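# Run operating card steps 1-3, leave lever at HOLD

## Task

Carry out steps 1, 2 and 3 from the operating card and finish with the lever resting at HOLD. The task fails if the UNDER or OVER light ever turns on, or if the robot pushes or pulls on any control too hard for too long. The console is loose on the table: it loses credit if it visibly lifts or tilts and is allowed to fall back. The result only counts if the controls stay in their set positions on their own after the robot lets go. At the end the gripper must release and the arm must move away. Knocking or placing anything off the table also fails the task.

## Robot and tools

Robot: one six-joint FANUC CRX-5iA arm carrying a Robotiq 2F-140 two-finger gripper. There is only one arm, so every command row drives that arm and its gripper together. The operating card appears as a reference image; show_instructions displays it again without moving anything.

Scene frame: origin on the tabletop straight below the arm base, +z up, +x forward, +y to the left when facing along +x. Results print end_effector_position (metres) and end_effector_quat_wxyz in this frame. That point sits between the finger pads when they are shut; the fingertips extend about 33 mm past it when closed and about 9 mm when fully open. The fingers point along the gripper's +z and open and close along its y axis. Printed hand positions may be somewhat off, especially with the arm stretched out, and the base may not be perfectly level with the table.

execute_actions takes {"actions": [...]} holding at most one item, plus an optional "pictures" boolean (pictures are included by default). Three forms:
- Empty list: nothing is commanded; you just get the current state.
- Motion: {"rows": [[9 numbers], ...], "steps": n} with n from 1 to 15 (default 15), each step 1/30 s. Row k is used at step k; if rows run out, the final row repeats.
- Wait: {"steps": n} with no rows, n up to 300; it returns when that many steps have elapsed since the previous result, and your thinking time eats into it.
A refused call sends nothing to the robot.

Each row is nine plain numbers in this order: J1 waist, J2 shoulder, J3 elbow, J4 forearm roll, J5 wrist pitch, J6 wrist roll, then gripper position, gripper force_limit, gripper speed. The six joint values are absolute target angles in radians (not offsets), in the same form as the Joint positions line. Nominal ranges: J1 -3.491..3.491, J2 -3.140..3.140, J3 -1.187..4.328, J4 -3.316..3.316, J5 -3.140..3.140, J6 -3.927..3.927. True ends may differ by up to 0.010 rad. A target more than 0.010 rad beyond an end, and farther out than the joint's last reported angle, gets the call refused; targets past the real end are clipped there and reported with "joint sent to its limit" (possibly referring to an earlier, still-running move). No such message does not prove there is more room.

The three gripper numbers each lie in [-1, 1]. position: +1 fully open (140 mm gap), about -0.8 where pads touch, -1 closes until blocked. force_limit: roughly 14 N at -1, 60 N at 0, 107 N at +1 for items up to 40 mm wide. speed: about 30 mm/s at -1, 140 at 0, 250 at +1. Closing pushes the fingertips about 24 mm farther out from the arm, so keep clearance above surfaces.

Motion limits: joint target speeds cap at 2.62 rad/s (J1, J2), 3.14 (J3), 3.93 (J4-J6), with 0.5 s to accelerate; all joints are slowed together so they arrive at once. Each step the commanded target stays within 0.805 rad (J1, J2), 0.966 (J3) or 1.21 (J4-J6) of the measured angle, and if the targets would place the gripper more than 70 mm from where it is, all are pulled back toward the measured pose. Far targets therefore need several calls. Between calls the arm keeps heading for the last row sent until it has nearly stopped or a step is HELD; after that only a new action makes it go on or press further.

Result lines: Joint positions and Joint velocities (rad, rad/s, column order); the end-effector pose; position_measured in counts (3 fully open, 230 pads together, not linear in mm); object_status (0 moving, 1 blocked while opening, 2 blocked while closing, i.e. gripping, 3 reached target or pads met). To grip, send -1 and look for 2. Blocked fingers stay put until position changes by 0.01 or more or the object yields; a new force_limit during status 2 only applies with a new position value (e.g. switch -1 to -0.98). HELD marks steps where your row was partly or wholly not sent; "joint command not followed" means a clearance check altered targets (mounting blocks and posts count as arm). Flange force is the estimated external force on the gripper, including held weight, noisy especially around accelerations; "no reading" means none available. MOTOR HOT warns of heating from sustained load.

Faults: contact torque reaching a joint's load limit (150 N m for J1-J3, 37.6 N m for J4-J6, held weight included) or any outside force of 150 N stops the arm for 10 s, drops the rest of the call, and makes the arm yield. Overheating sets the brakes (OVER-TEMPERATURE FAULT). Avoid all stops.

Cameras: cam_head_left and cam_head_right (896x504, fixed) and cam_wrist (504x504 fisheye on the hand). zoom_image takes camera (one of those names) and region [x0, y0, x1, y1] in that image's pixels from the top-left, at most 504 by 504, and returns a closer view of the latest frame.

read_manual returns URDF licence texts only. finished_scene with scene (integer) ends and grades the current scene irreversibly; replying with no tool call also ends things.

Cautions: work the controls gently with moderate force, don't sustain heavy pushing, avoid jerking or lifting the loose console, never let UNDER or OVER light up, keep everything on the table, confirm the controls stay set unaided, then open the gripper and back the arm away before finishing.

Each tool is called after "Emit:" as name([rows], argument=value, ...), one row to a line, values as JSON.

## Session

Emit:
show_instructions()

Emit:
execute_actions(actions=[])

Reference images for this scene: operating card.

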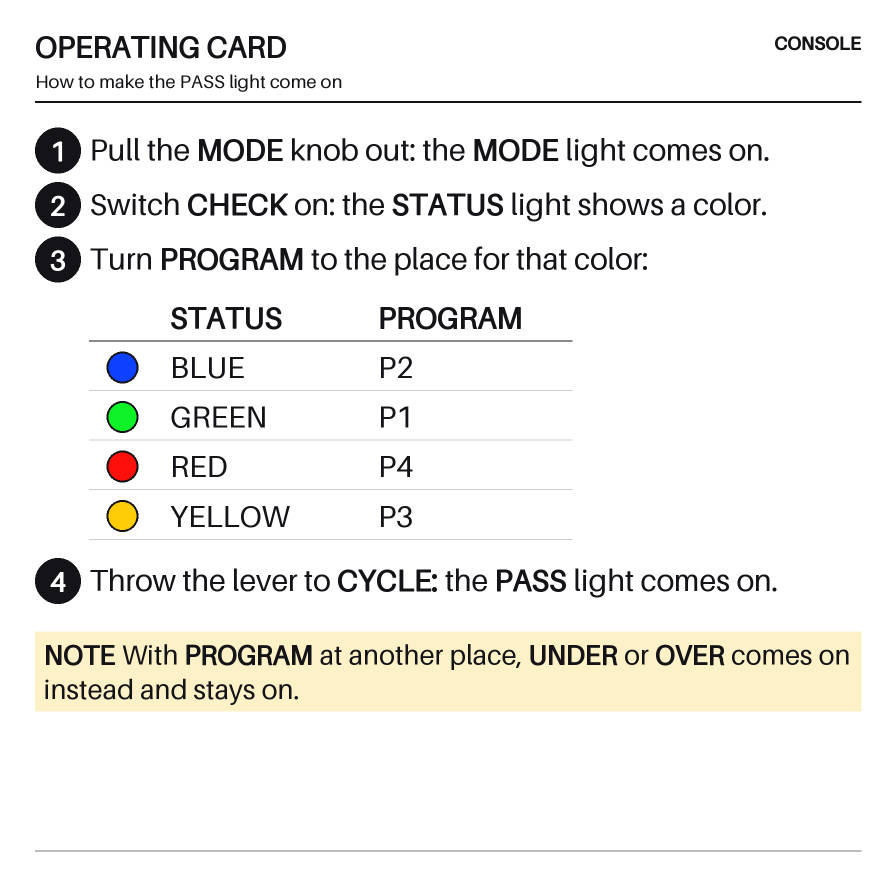

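Scene clock: 0.00 s of 7200.00 s.
end_effector_position=(+0.4702, +0.2121, +0.3491) position_measured=3 object_status=3 end_effector_quat_wxyz=(+0.040, -0.406, +0.913, -0.033)
Joint positions: [ 1.287  0.144 -0.753  1.114 -1.389 -2.674]
Joint velocities: [0.    0.    0.    0.001 0.001 0.001]
Flange force (N, the push that the arm receives, along the gripper's own x y z axes): no reading
camera_calibration (this result's frames):
cam_wrist: T_world_to_cam=[[-0.862551, 0.490187, -0.12539, 0.344638], [0.417184, 0.829231, 0.371931, -0.490132], [0.286293, 0.268499, -0.919752, 0.312241], [0, 0, 0, 1]] pos_world=[0.412351, 0.153659, 0.512695]

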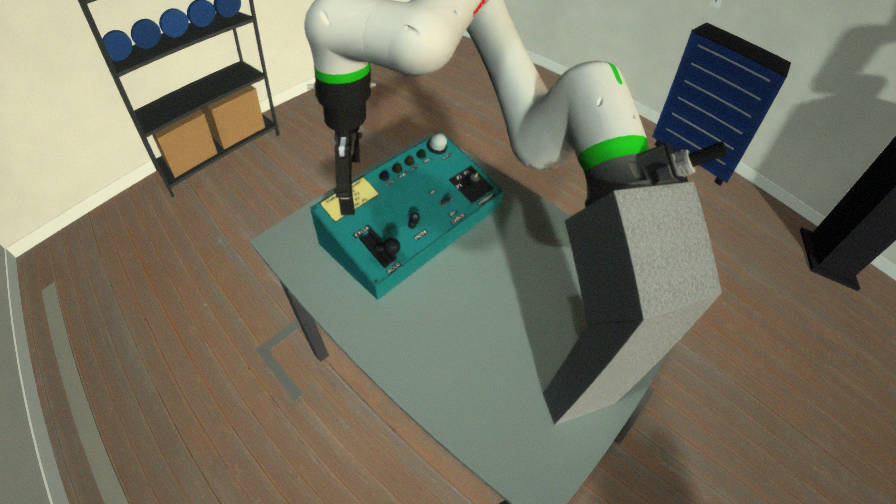

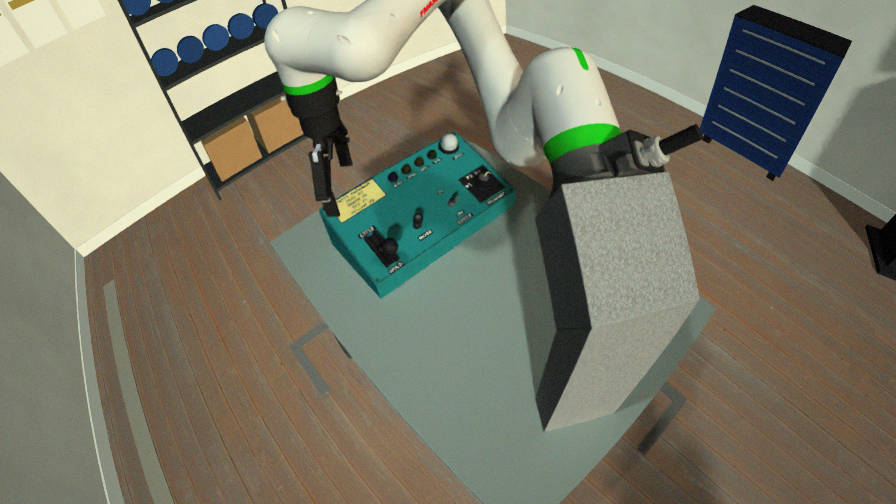

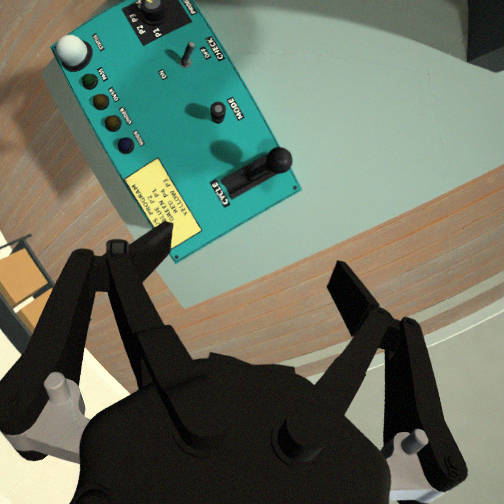

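Emit:
execute_actions([
  {"rows":[[1.2,-0.06,-0.79,-1.259,1.05,-1.89,-0.1,-0.4,0]]},
], pictures=false)

Emit:
execute_actions([
  {"steps":75},
], pictures=false)

Emit:
execute_actions([
  {"rows":[[0.62,-0.06,-0.78,-1.259,1.05,-1.89,-0.1,-0.4,0]]},
], pictures=false)

Emit:
execute_actions([
  {"steps":35},
])

Scene clock: 14.67 s of 7200.00 s.
end_effector_position=(+0.3236, +0.2778, +0.3315) position_measured=106 object_status=0 end_effector_quat_wxyz=(-0.108, -0.410, +0.885, +0.192)
Joint positions: [ 1.262  0.085 -0.764  0.722 -0.998 -2.447]
Joint velocities: [-0.054 -0.121 -0.022 -0.948  0.945  0.462]
Flange force (N, the push that the arm receives, along the gripper's own x y z axes): [4.2 -1.2 1.7]
Steps of this call (steps 1 to 90: nothing new was sent; then 11.17 s passed at rest; steps 91 to 105: all 15 steps of this action). Readings (joint positions | what the end effector reports):
91: [1.287 0.144 -0.753 1.113 -1.389 -2.674] | position_measured=3 object_status=0
92: [1.287 0.143 -0.753 1.107 -1.383 -2.670] | position_measured=8 object_status=0
94: [1.284 0.137 -0.754 1.069 -1.345 -2.645] | position_measured=23 object_status=0
98: [1.275 0.116 -0.758 0.941 -1.217 -2.566] | position_measured=53 object_status=0
105: the state above

Scene clock: 17.17 s of 7200.00 s.
end_effector_position=(+0.4745, +0.2542, +0.3554) position_measured=141 object_status=3 end_effector_quat_wxyz=(+0.073, +0.590, +0.700, +0.396)
Joint positions: [ 1.2   -0.06  -0.79  -1.259  1.05  -1.89 ]
Joint velocities: [ 0.    -0.     0.     0.     0.001  0.001]
Flange force (N, the push that the arm receives, along the gripper's own x y z axes): [-2.7 -3.7 -5.5]
Steps of this call (steps 1 to 75: the robot went on to your last target). Readings (joint positions | what the end effector reports):
1: [1.260 0.081 -0.764 0.690 -0.965 -2.432] | position_measured=114 object_status=0
2: [1.259 0.077 -0.765 0.657 -0.933 -2.416] | position_measured=121 object_status=0
4: [1.255 0.069 -0.766 0.590 -0.866 -2.387] | position_measured=137 object_status=0
8: [1.249 0.055 -0.769 0.452 -0.728 -2.330] | position_measured=141 object_status=0
75: the state above
The arm was judged still, so your last target was given up. Only a new action makes it travel on or press farther. Fingers that are still opening or closing keep moving.

Scene clock: 17.67 s of 7200.00 s.
end_effector_position=(+0.4821, +0.1487, +0.2524) position_measured=141 object_status=3 end_effector_quat_wxyz=(+0.116, +0.653, +0.695, +0.278)
Joint positions: [ 0.918 -0.06  -0.785 -1.259  1.05  -1.89 ]
Joint velocities: [-0.668  0.001  0.013 -0.002  0.     0.   ]
Flange force (N, the push that the arm receives, along the gripper's own x y z axes): [-10.1 3.4 -2.2]
Steps of this call (steps 1 to 15: all 15 steps of this action). Readings (joint positions | what the end effector reports):
1: [1.200 -0.060 -0.790 -1.259 1.050 -1.890] | position_measured=141 object_status=3
2: [1.195 -0.060 -0.790 -1.259 1.050 -1.890] | position_measured=141 object_status=3
4: [1.170 -0.060 -0.790 -1.259 1.050 -1.890] | position_measured=141 object_status=3
8: [1.076 -0.060 -0.788 -1.259 1.050 -1.890] | position_measured=141 object_status=3
15: the state above

Scene clock: 18.83 s of 7200.00 s.
end_effector_position=(+0.4601, +0.0179, +0.1704) position_measured=141 object_status=3 end_effector_quat_wxyz=(+0.161, +0.704, +0.675, +0.147)
Joint positions: [ 0.62  -0.06  -0.78  -1.259  1.05  -1.89 ]
Joint velocities: [-0.     0.     0.001  0.     0.    -0.   ]
Flange force (N, the push that the arm receives, along the gripper's own x y z axes): [-3.4 -5.3 -1.9]
Steps of this call (steps 1 to 30: the robot went on to your last target; steps 31 to 35: nothing new was sent). Readings (joint positions | what the end effector reports):
1: [0.895 -0.060 -0.785 -1.259 1.050 -1.890] | position_measured=141 object_status=3
2: [0.872 -0.060 -0.785 -1.259 1.050 -1.890] | position_measured=141 object_status=3
4: [0.827 -0.060 -0.784 -1.259 1.050 -1.890] | position_measured=141 object_status=3
8: [0.737 -0.060 -0.782 -1.259 1.050 -1.890] | position_measured=141 object_status=3
35: the state above
The arm was judged still, so your last target was given up. Only a new action makes it travel on or press farther. Fingers that are still opening or closing keep moving.
camera_calibration (this result's frames):
cam_wrist: T_world_to_cam=[[0.90235, 0.181552, 0.390901, -0.485818], [0.00167572, -0.908425, 0.418045, -0.0440031], [0.431001, -0.376568, -0.820021, 0.130803], [0, 0, 0, 1]] pos_world=[0.382076, 0.097484, 0.315563]

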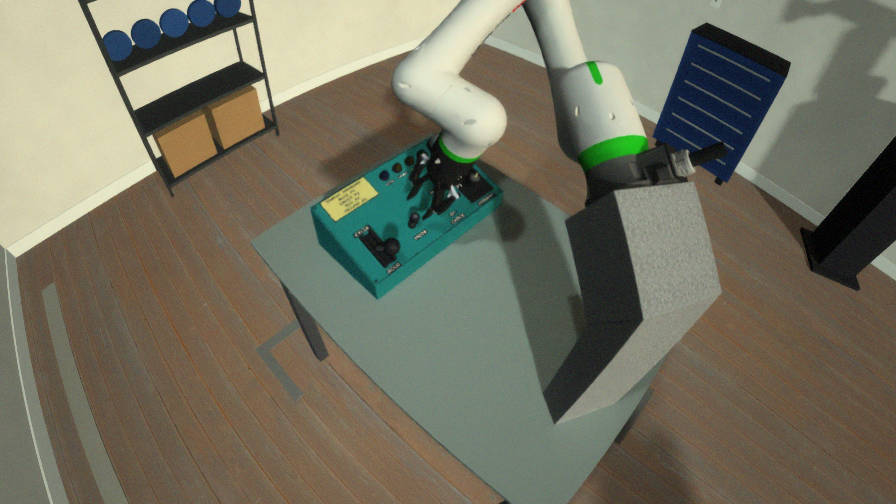

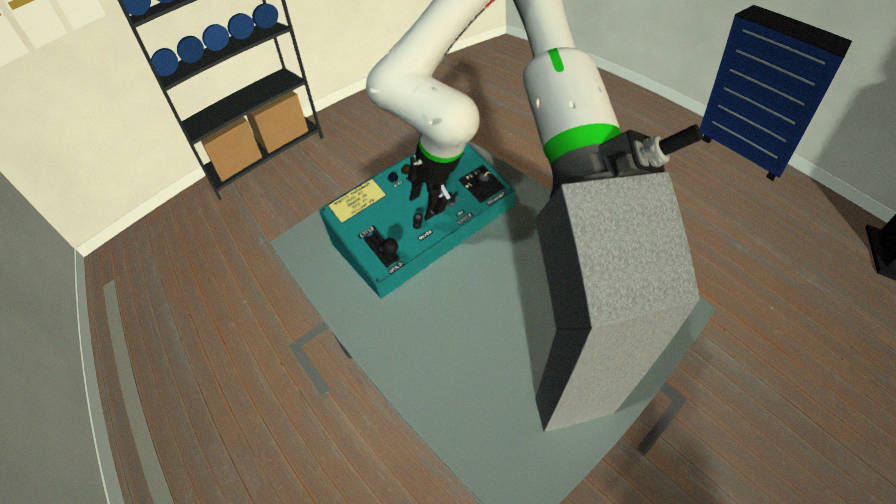

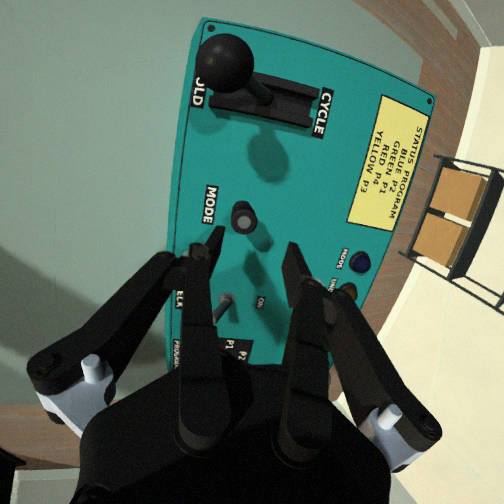

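Emit:
execute_actions([
  {"rows":[[0.579,0.105,-0.672,-1.259,1.05,-1.89,-0.1,-0.4,0]]},
])

Emit:
zoom_image(camera="cam_head_left", region=[370,150,480,260])

Scene clock: 29.07 s of 7200.00 s.
end_effector_position=(+0.4634, +0.0389, +0.1336) position_measured=141 object_status=3 end_effector_quat_wxyz=(+0.156, +0.696, +0.691, +0.117)
Joint positions: [ 0.579  0.104 -0.672 -1.259  1.05  -1.89 ]
Joint velocities: [-0.001  0.007  0.006  0.001  0.    -0.   ]
Flange force (N, the push that the arm receives, along the gripper's own x y z axes): [-0.3 -2.6 -0.3]
Steps of this call (steps 1 to 90: nothing new was sent; then 6.73 s passed at rest; steps 91 to 105: all 15 steps of this action). Readings (joint positions | what the end effector reports):
91: [0.620 -0.060 -0.780 -1.259 1.050 -1.890] | position_measured=141 object_status=3
92: [0.619 -0.056 -0.777 -1.259 1.050 -1.890] | position_measured=141 object_status=3
94: [0.613 -0.031 -0.761 -1.259 1.050 -1.890] | position_measured=141 object_status=3
98: [0.589 0.064 -0.699 -1.259 1.050 -1.890] | position_measured=141 object_status=3
105: the state above
camera_calibration (this result's frames):
cam_wrist: T_world_to_cam=[[0.916064, 0.218746, 0.33612, -0.478714], [0.0462645, -0.890186, 0.453242, -0.0355758], [0.398354, -0.399648, -0.825588, 0.123884], [0, 0, 0, 1]] pos_world=[0.390828, 0.122558, 0.279307]

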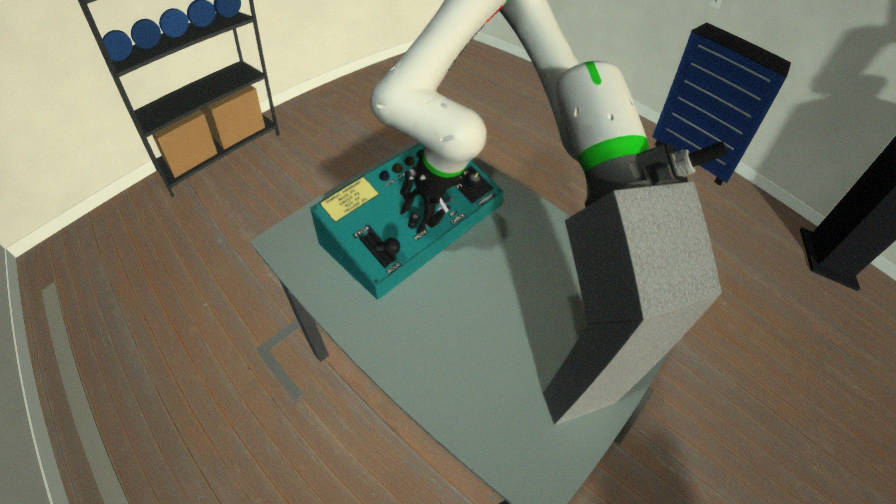

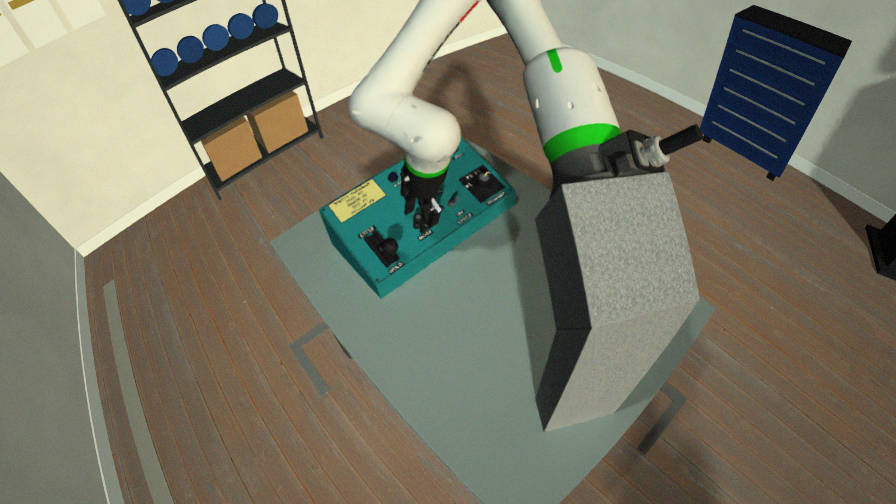

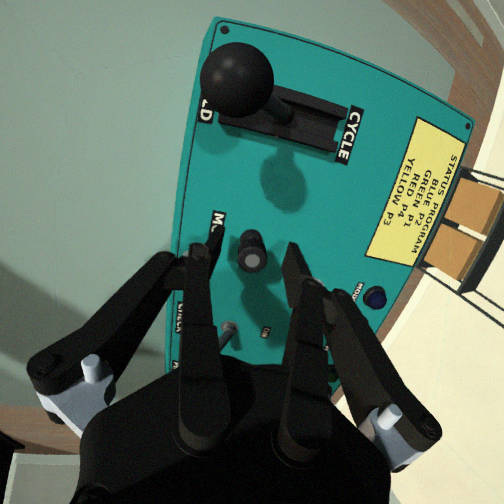

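Region (370, 150, 480, 260) of cam_head_left's 896x504 image, scaled by 4.582, with more detail than that image has.

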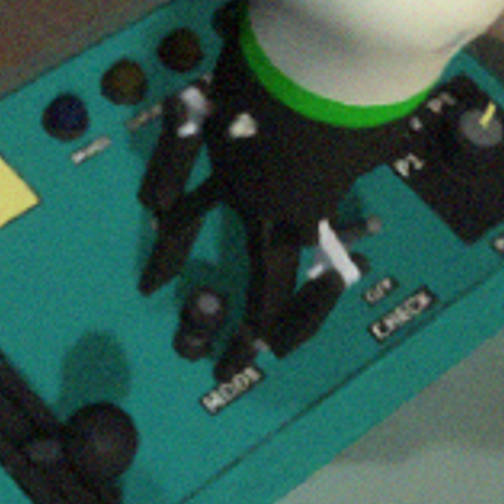

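Emit:
execute_actions([
  {"rows":[[0.579,0.105,-0.672,-1.259,1.05,-1.89,-1,-0.5,-0.4]]},
], pictures=false)

Emit:
execute_actions([
  {"rows":[[0.596,0.074,-0.700,-1.259,1.05,-1.89,-1,-0.5,-0.4]]},
])

Scene clock: 36.47 s of 7200.00 s.
end_effector_position=(+0.4632, +0.0390, +0.1333) position_measured=194 object_status=0 end_effector_quat_wxyz=(+0.156, +0.696, +0.691, +0.117)
Joint positions: [ 0.579  0.105 -0.672 -1.26   1.05  -1.89 ]
Joint velocities: [-0.001 -0.001  0.    -0.001 -0.    -0.001]
Flange force (N, the push that the arm receives, along the gripper's own x y z axes): [-6.6 -10.9 -7.1]
Steps of this call (steps 1 to 15: the robot went on to your last target; steps 16 to 90: nothing new was sent; then 3.90 s passed at rest; steps 91 to 105: all 15 steps of this action). Readings (joint positions | what the end effector reports):
91: [0.579 0.105 -0.672 -1.259 1.050 -1.890] | position_measured=141 object_status=0
92: [0.579 0.105 -0.672 -1.259 1.050 -1.890] | position_measured=144 object_status=0
94: [0.579 0.105 -0.672 -1.259 1.050 -1.890] | position_measured=155 object_status=0
98: [0.579 0.105 -0.672 -1.259 1.050 -1.890] | position_measured=176 object_status=0
105: the state above

Scene clock: 36.97 s of 7200.00 s.
end_effector_position=(+0.4601, +0.0387, +0.1426) position_measured=195 object_status=2 end_effector_quat_wxyz=(+0.154, +0.695, +0.691, +0.125)
Joint positions: [ 0.596  0.074 -0.7   -1.259  1.05  -1.89 ]
Joint velocities: [ 0.001 -0.003 -0.001 -0.002 -0.001 -0.002]
Flange force (N, the push that the arm receives, along the gripper's own x y z axes): [1.8 -20.7 -5.9]
Steps of this call (steps 1 to 15: all 15 steps of this action). Readings (joint positions | what the end effector reports):
1: [0.579 0.105 -0.672 -1.260 1.050 -1.890] | position_measured=194 object_status=0
2: [0.581 0.101 -0.675 -1.259 1.050 -1.890] | position_measured=194 object_status=2
4: [0.589 0.087 -0.688 -1.259 1.050 -1.890] | position_measured=195 object_status=2
8: [0.595 0.076 -0.698 -1.259 1.050 -1.890] | position_measured=195 object_status=2
15: the state above
camera_calibration (this result's frames):
cam_wrist: T_world_to_cam=[[0.91157, 0.220058, 0.347297, -0.47822], [0.0477684, -0.895671, 0.442144, -0.0386075], [0.408361, -0.386455, -0.826979, 0.127628], [0, 0, 0, 1]] pos_world=[0.385657, 0.119979, 0.288701]

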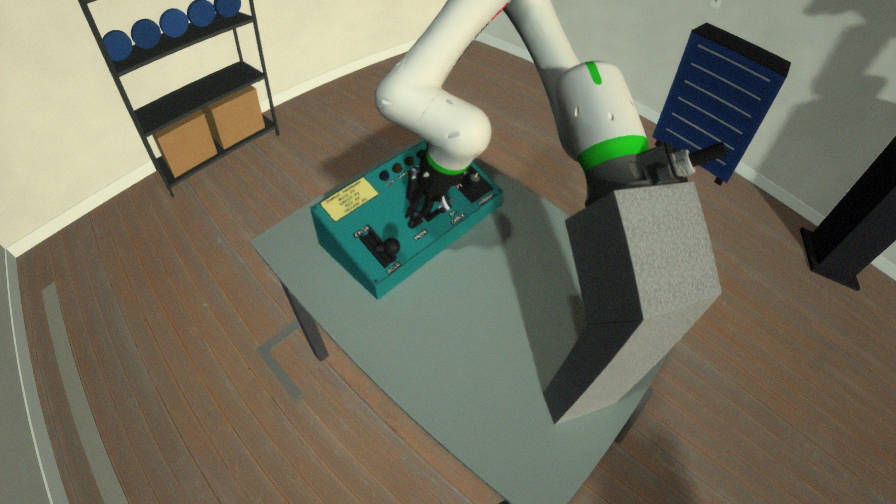

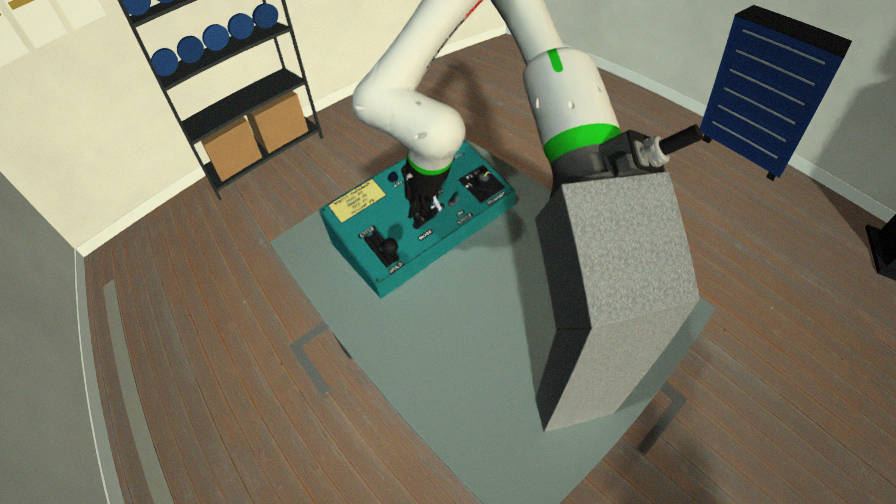

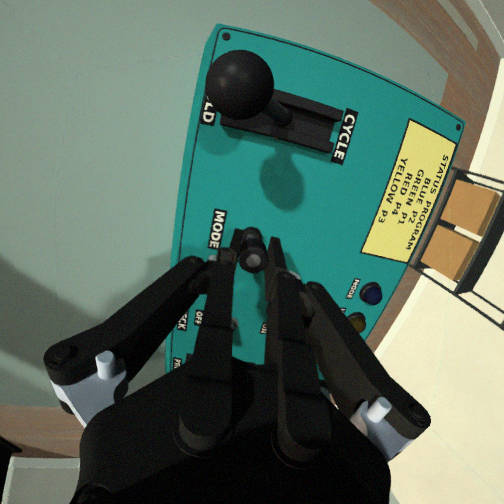

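Emit:
execute_actions([
  {"rows":[[0.601,0.0655,-0.7095,-1.259,1.05,-1.89,-1,-0.5,-0.4],[0.601,0.0655,-0.7095,-1.259,1.05,-1.89,-1,-0.5,-0.4],[0.601,0.0655,-0.7095,-1.259,1.05,-1.89,-1,-0.5,-0.4],[0.601,0.0655,-0.7095,-1.259,1.05,-1.89,-1,-0.5,-0.4],[0.601,0.0655,-0.7095,-1.259,1.05,-1.89,-1,-0.5,-0.4],[0.601,0.0655,-0.7095,-1.259,1.05,-1.89,-0.1,-0.5,0]]},
])

Scene clock: 42.63 s of 7200.00 s.
end_effector_position=(+0.4583, +0.0384, +0.1451) position_measured=141 object_status=0 end_effector_quat_wxyz=(+0.154, +0.693, +0.692, +0.127)
Joint positions: [ 0.601  0.066 -0.709 -1.259  1.05  -1.89 ]
Joint velocities: [-0.002  0.    -0.    -0.002 -0.     0.001]
Flange force (N, the push that the arm receives, along the gripper's own x y z axes): [-3.4 -2.7 -2.9]
Steps of this call (steps 1 to 15: the robot went on to your last target; steps 16 to 90: nothing new was sent; then 2.17 s passed at rest; steps 91 to 105: all 15 steps of this action). Readings (joint positions | what the end effector reports):
91: [0.596 0.074 -0.700 -1.259 1.050 -1.890] | position_measured=195 object_status=2
92: [0.597 0.072 -0.702 -1.259 1.050 -1.890] | position_measured=195 object_status=2
94: [0.599 0.068 -0.706 -1.259 1.050 -1.890] | position_measured=195 object_status=2
98: [0.601 0.066 -0.709 -1.258 1.050 -1.890] | position_measured=183 object_status=0
105: the state above
camera_calibration (this result's frames):
cam_wrist: T_world_to_cam=[[0.910092, 0.221976, 0.349942, -0.477121], [0.0498234, -0.896926, 0.439364, -0.0403743], [0.4114, -0.382427, -0.827345, 0.128844], [0, 0, 0, 1]] pos_world=[0.383229, 0.11897, 0.291302]

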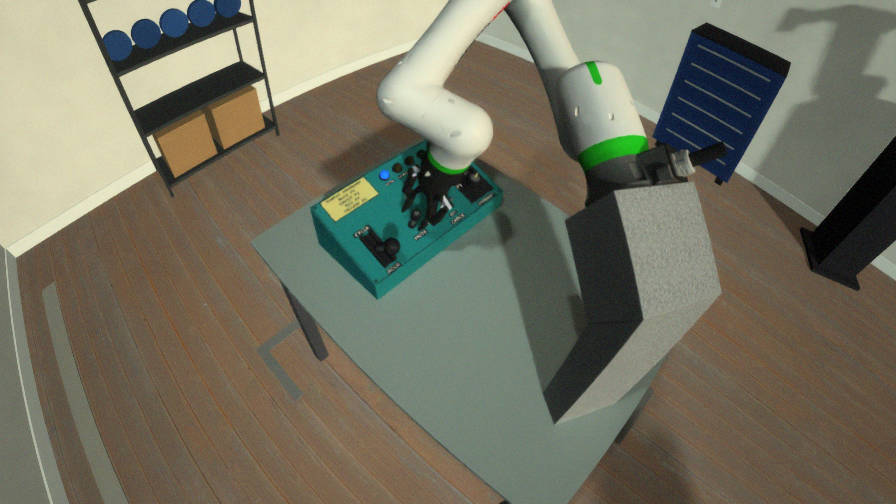

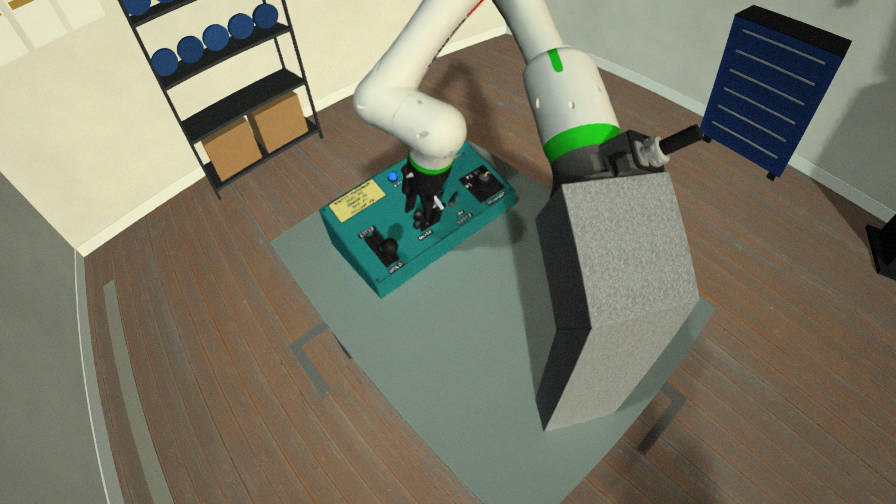

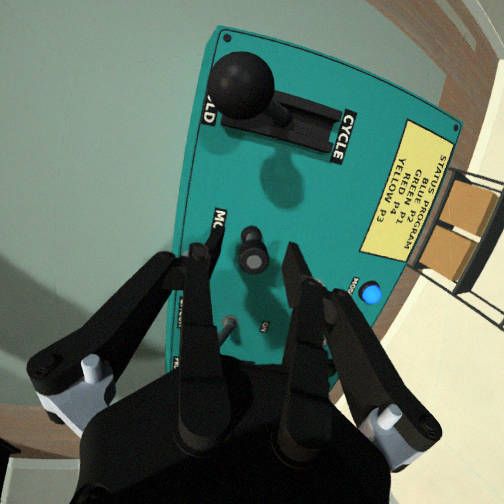

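Emit:
execute_actions([
  {"rows":[[0.419,-0.056,-0.725,-1.259,1.05,-1.89,-0.1,-0.5,0]]},
], pictures=false)

Emit:
execute_actions([
  {"steps":10},
])

Scene clock: 50.50 s of 7200.00 s.
end_effector_position=(+0.4587, -0.0727, +0.1347) position_measured=141 object_status=3 end_effector_quat_wxyz=(+0.199, +0.740, +0.638, +0.067)
Joint positions: [ 0.421 -0.054 -0.725 -1.259  1.05  -1.89 ]
Joint velocities: [-0.029 -0.018 -0.003 -0.     0.001 -0.   ]
Flange force (N, the push that the arm receives, along the gripper's own x y z axes): [-9.0 0.0 2.8]
Steps of this call (steps 1 to 15: the robot went on to your last target; steps 16 to 90: nothing new was sent; then 4.37 s passed at rest; steps 91 to 105: all 15 steps of this action). Readings (joint positions | what the end effector reports):
91: [0.601 0.065 -0.710 -1.259 1.050 -1.890] | position_measured=141 object_status=3
92: [0.597 0.063 -0.710 -1.259 1.050 -1.890] | position_measured=141 object_status=3
94: [0.572 0.046 -0.712 -1.259 1.050 -1.890] | position_measured=141 object_status=3
98: [0.488 -0.010 -0.719 -1.259 1.050 -1.890] | position_measured=141 object_status=3
105: the state above

Scene clock: 50.83 s of 7200.00 s.
end_effector_position=(+0.4586, -0.0742, +0.1347) position_measured=141 object_status=3 end_effector_quat_wxyz=(+0.200, +0.741, +0.638, +0.067)
Joint positions: [ 0.419 -0.056 -0.725 -1.259  1.05  -1.89 ]
Joint velocities: [ 0.001 -0.    -0.001 -0.001 -0.     0.   ]
Flange force (N, the push that the arm receives, along the gripper's own x y z axes): [-5.9 -1.1 0.3]
Steps of this call (steps 1 to 10: the robot went on to your last target). Readings (joint positions | what the end effector reports):
1: [0.421 -0.055 -0.725 -1.259 1.050 -1.890] | position_measured=141 object_status=3
2: [0.420 -0.055 -0.725 -1.259 1.050 -1.890] | position_measured=141 object_status=3
4: [0.419 -0.056 -0.725 -1.259 1.050 -1.890] | position_measured=141 object_status=3
8: [0.419 -0.056 -0.725 -1.259 1.050 -1.890] | position_measured=141 object_status=3
10: the state above
camera_calibration (this result's frames):
cam_wrist: T_world_to_cam=[[0.943322, 0.102116, 0.315778, -0.468297], [-0.0918264, -0.834032, 0.544021, -0.0812818], [0.318922, -0.542184, -0.777384, 0.100909], [0, 0, 0, 1]] pos_world=[0.402109, 0.0347403, 0.270542]

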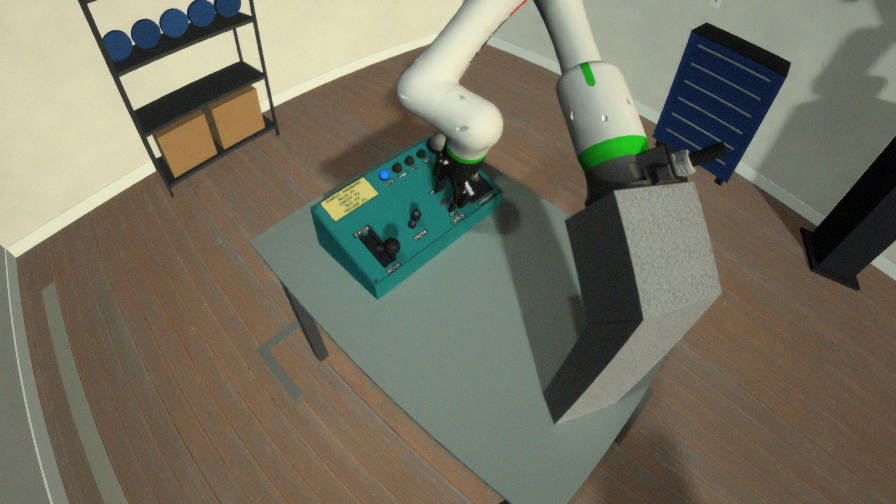

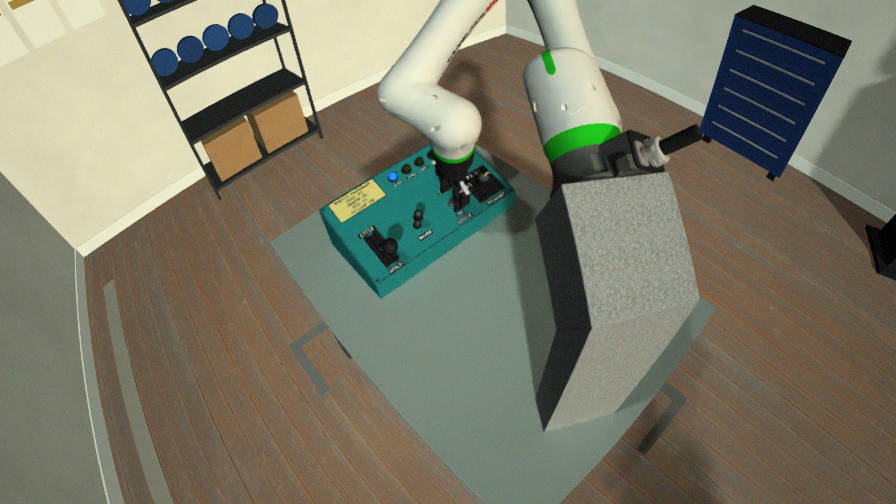

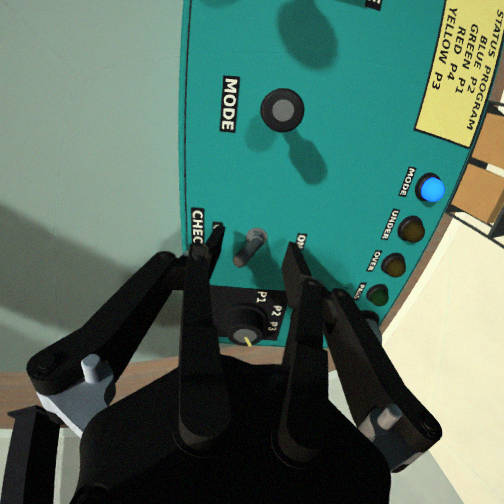

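Emit:
execute_actions([
  {"rows":[[0.4225,-0.073,-0.71,-1.259,1.05,-1.89,-0.1,-0.5,0],[0.4225,-0.073,-0.71,-1.259,1.05,-1.89,-0.1,-0.5,0],[0.4225,-0.073,-0.71,-1.259,1.05,-1.89,-0.1,-0.5,0],[0.4225,-0.073,-0.71,-1.259,1.05,-1.89,-0.1,-0.5,0],[0.426,-0.091,-0.696,-1.259,1.05,-1.89,-0.1,-0.5,0]]},
])

Scene clock: 62.67 s of 7200.00 s.
end_effector_position=(+0.4880, -0.0782, +0.1454) position_measured=141 object_status=3 end_effector_quat_wxyz=(+0.213, +0.753, +0.617, +0.083)
Joint positions: [ 0.426 -0.091 -0.696 -1.259  1.05  -1.89 ]
Joint velocities: [ 0.001 -0.004  0.004 -0.     0.     0.001]
Flange force (N, the push that the arm receives, along the gripper's own x y z axes): [0.5 -3.0 0.0]
Steps of this call (steps 1 to 15: the robot went on to your last target; steps 16 to 90: nothing new was sent; then 8.33 s passed at rest; steps 91 to 105: all 15 steps of this action). Readings (joint positions | what the end effector reports):
91: [0.419 -0.056 -0.725 -1.259 1.050 -1.890] | position_measured=141 object_status=3
92: [0.419 -0.059 -0.723 -1.259 1.050 -1.890] | position_measured=141 object_status=3
94: [0.421 -0.067 -0.715 -1.259 1.050 -1.890] | position_measured=141 object_status=3
98: [0.424 -0.083 -0.702 -1.259 1.050 -1.890] | position_measured=141 object_status=3
105: the state above
camera_calibration (this result's frames):
cam_wrist: T_world_to_cam=[[0.930911, 0.0594258, 0.360379, -0.502782], [-0.152217, -0.833786, 0.530689, -0.0563064], [0.332016, -0.54888, -0.767135, 0.0892506], [0, 0, 0, 1]] pos_world=[0.429842, 0.0319186, 0.279541]

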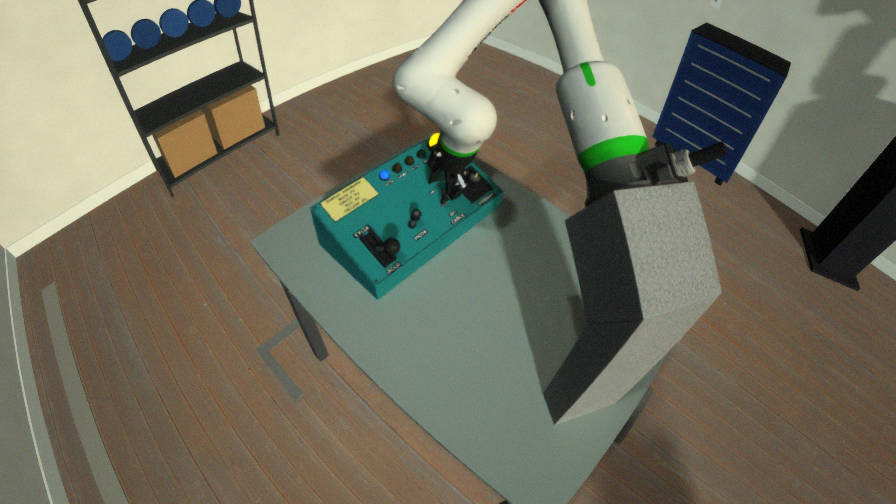

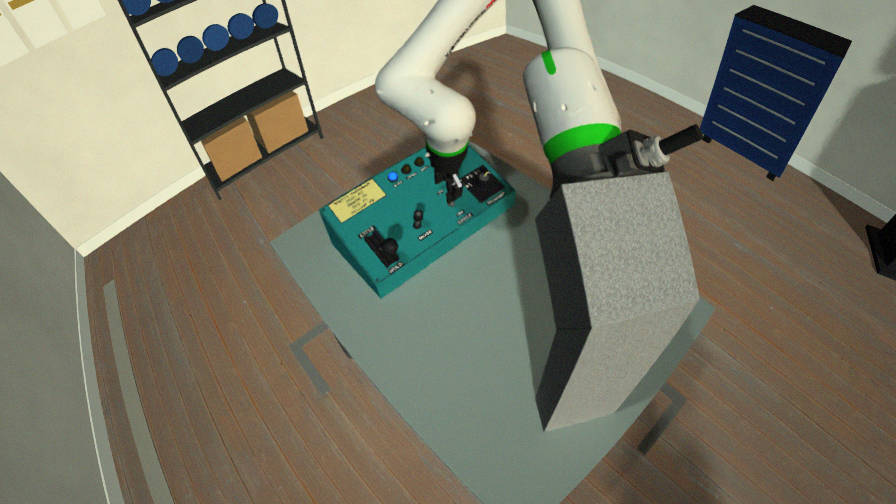

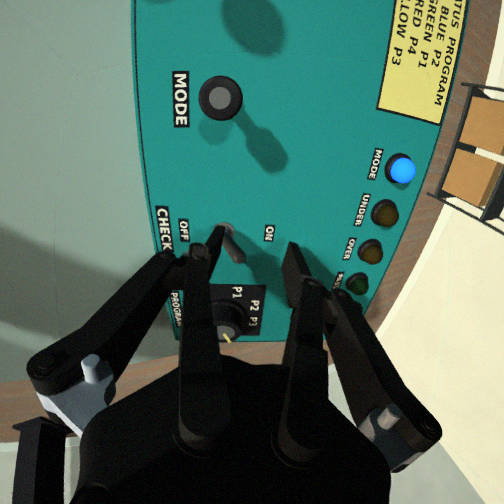

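Emit:
execute_actions([
  {"rows":[[0.48,-0.2,-0.82,-1.259,1.05,-1.89,0.15,-0.5,0]],"steps":12},
], pictures=false)

Emit:
execute_actions([
  {"rows":[[0.008,-0.507,-0.844,-1.157,0.555,-1.8,0.15,-0.5,0]]},
], pictures=false)

Emit:
execute_actions([
  {"steps":20},
])

Scene clock: 74.30 s of 7200.00 s.
end_effector_position=(+0.4555, -0.0754, +0.1695) position_measured=110 object_status=3 end_effector_quat_wxyz=(+0.201, +0.745, +0.627, +0.104)
Joint positions: [ 0.479 -0.199 -0.818 -1.259  1.05  -1.89 ]
Joint velocities: [ 0.009 -0.015 -0.02  -0.     0.001 -0.   ]
Flange force (N, the push that the arm receives, along the gripper's own x y z axes): [-1.0 -4.7 0.7]
Steps of this call (steps 1 to 15: the robot went on to your last target; steps 16 to 90: nothing new was sent; then 8.23 s passed at rest; steps 91 to 102: all 12 steps of this action). Readings (joint positions | what the end effector reports):
91: [0.426 -0.091 -0.696 -1.259 1.050 -1.890] | position_measured=141 object_status=0
92: [0.428 -0.095 -0.700 -1.259 1.050 -1.890] | position_measured=137 object_status=0
94: [0.441 -0.120 -0.729 -1.259 1.050 -1.890] | position_measured=122 object_status=0
98: [0.473 -0.186 -0.804 -1.259 1.050 -1.890] | position_measured=110 object_status=0
102: the state above

Scene clock: 74.80 s of 7200.00 s.
end_effector_position=(+0.4535, -0.1763, +0.1596) position_measured=110 object_status=3 end_effector_quat_wxyz=(+0.191, +0.767, +0.603, +0.108)
Joint positions: [ 0.082 -0.459 -0.84  -1.173  0.633 -1.814]
Joint velocities: [-0.762 -0.492 -0.037  0.163 -0.791  0.145]
Flange force (N, the push that the arm receives, along the gripper's own x y z axes): no reading
Steps of this call (steps 1 to 15: all 15 steps of this action). Readings (joint positions | what the end effector reports):
1: [0.479 -0.199 -0.819 -1.259 1.050 -1.890] | position_measured=110 object_status=3
2: [0.476 -0.202 -0.819 -1.259 1.046 -1.889] | position_measured=110 object_status=3
4: [0.451 -0.220 -0.821 -1.253 1.019 -1.884] | position_measured=110 object_status=3
8: [0.332 -0.299 -0.828 -1.227 0.893 -1.862] | position_measured=110 object_status=3
15: the state above

Scene clock: 75.47 s of 7200.00 s.
end_effector_position=(+0.4520, -0.1957, +0.1637) position_measured=110 object_status=3 end_effector_quat_wxyz=(+0.194, +0.767, +0.602, +0.109)
Joint positions: [ 0.008 -0.507 -0.844 -1.157  0.555 -1.8  ]
Joint velocities: [-0.003 -0.002 -0.     0.     0.001  0.001]
Flange force (N, the push that the arm receives, along the gripper's own x y z axes): no reading
Steps of this call (steps 1 to 20: the robot went on to your last target). Readings (joint positions | what the end effector reports):
1: [0.059 -0.474 -0.841 -1.168 0.608 -1.810] | position_measured=110 object_status=3
2: [0.040 -0.487 -0.842 -1.164 0.588 -1.806] | position_measured=110 object_status=3
4: [0.016 -0.502 -0.844 -1.159 0.564 -1.802] | position_measured=110 object_status=3
8: [0.009 -0.506 -0.844 -1.157 0.556 -1.800] | position_measured=110 object_status=3
20: the state above
camera_calibration (this result's frames):
cam_wrist: T_world_to_cam=[[0.924334, 0.00994681, 0.381455, -0.479013], [-0.184199, -0.863845, 0.468873, -0.150866], [0.334182, -0.503659, -0.796649, 0.0634502], [0, 0, 0, 1]] pos_world=[0.393775, -0.0936028, 0.304007]

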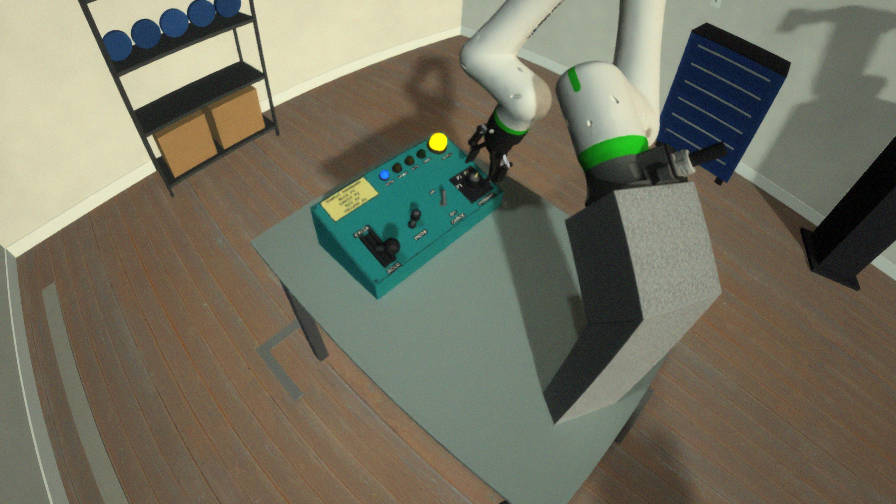

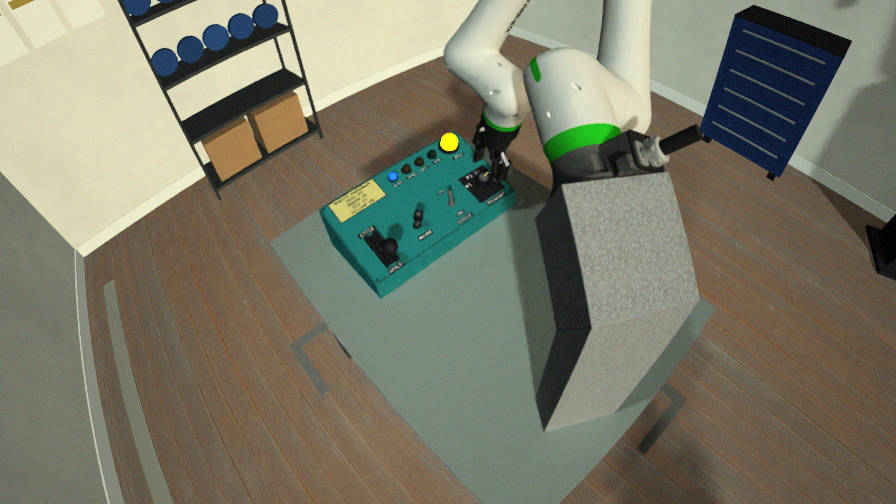

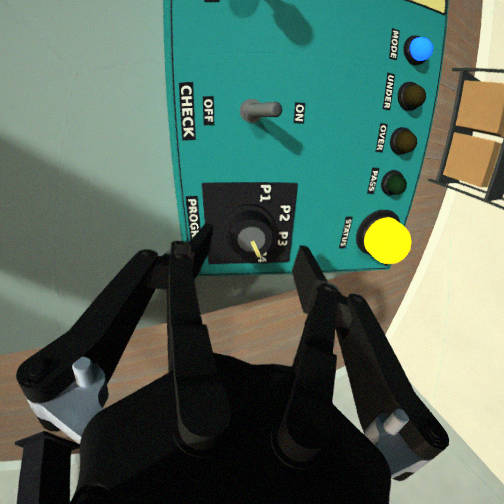

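Emit:
execute_actions([
  {"rows":[[-0.011,-0.374,-0.760,-1.157,0.555,-1.8,0.15,-0.5,0]]},
])

Scene clock: 79.90 s of 7200.00 s.
end_effector_position=(+0.4623, -0.1925, +0.1325) position_measured=110 object_status=3 end_effector_quat_wxyz=(+0.179, +0.765, +0.612, +0.089)
Joint positions: [-0.011 -0.375 -0.76  -1.157  0.555 -1.8  ]
Joint velocities: [ 0.     0.007  0.004  0.     0.    -0.001]
Flange force (N, the push that the arm receives, along the gripper's own x y z axes): no reading
Steps of this call (steps 1 to 15: the robot went on to your last target; steps 16 to 90: nothing new was sent; then 0.93 s passed at rest; steps 91 to 105: all 15 steps of this action). Readings (joint positions | what the end effector reports):
91: [0.008 -0.507 -0.844 -1.157 0.555 -1.800] | position_measured=110 object_status=3
92: [0.007 -0.503 -0.842 -1.157 0.555 -1.800] | position_measured=110 object_status=3
94: [0.004 -0.478 -0.826 -1.157 0.555 -1.800] | position_measured=110 object_status=3
98: [-0.008 -0.398 -0.775 -1.157 0.555 -1.800] | position_measured=110 object_status=3
105: the state above
camera_calibration (this result's frames):
cam_wrist: T_world_to_cam=[[0.942199, 0.0234, 0.334234, -0.476102], [-0.148876, -0.864434, 0.480197, -0.149437], [0.30016, -0.502201, -0.810986, 0.054714], [0, 0, 0, 1]] pos_world=[0.409913, -0.0905604, 0.275261]

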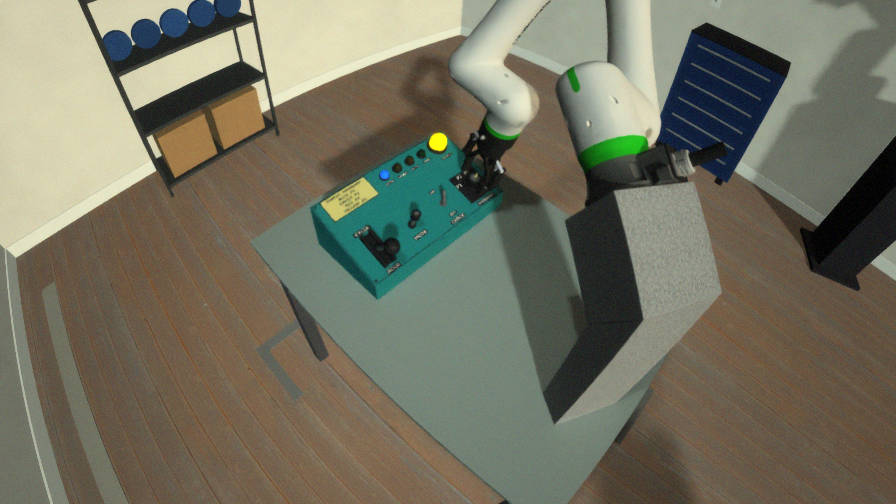

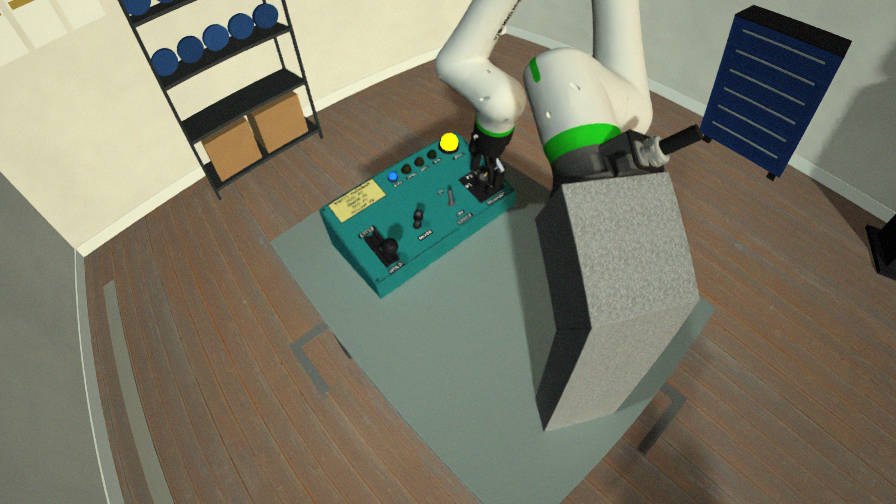

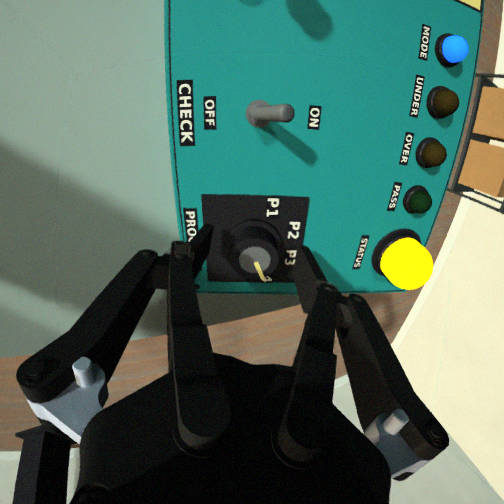

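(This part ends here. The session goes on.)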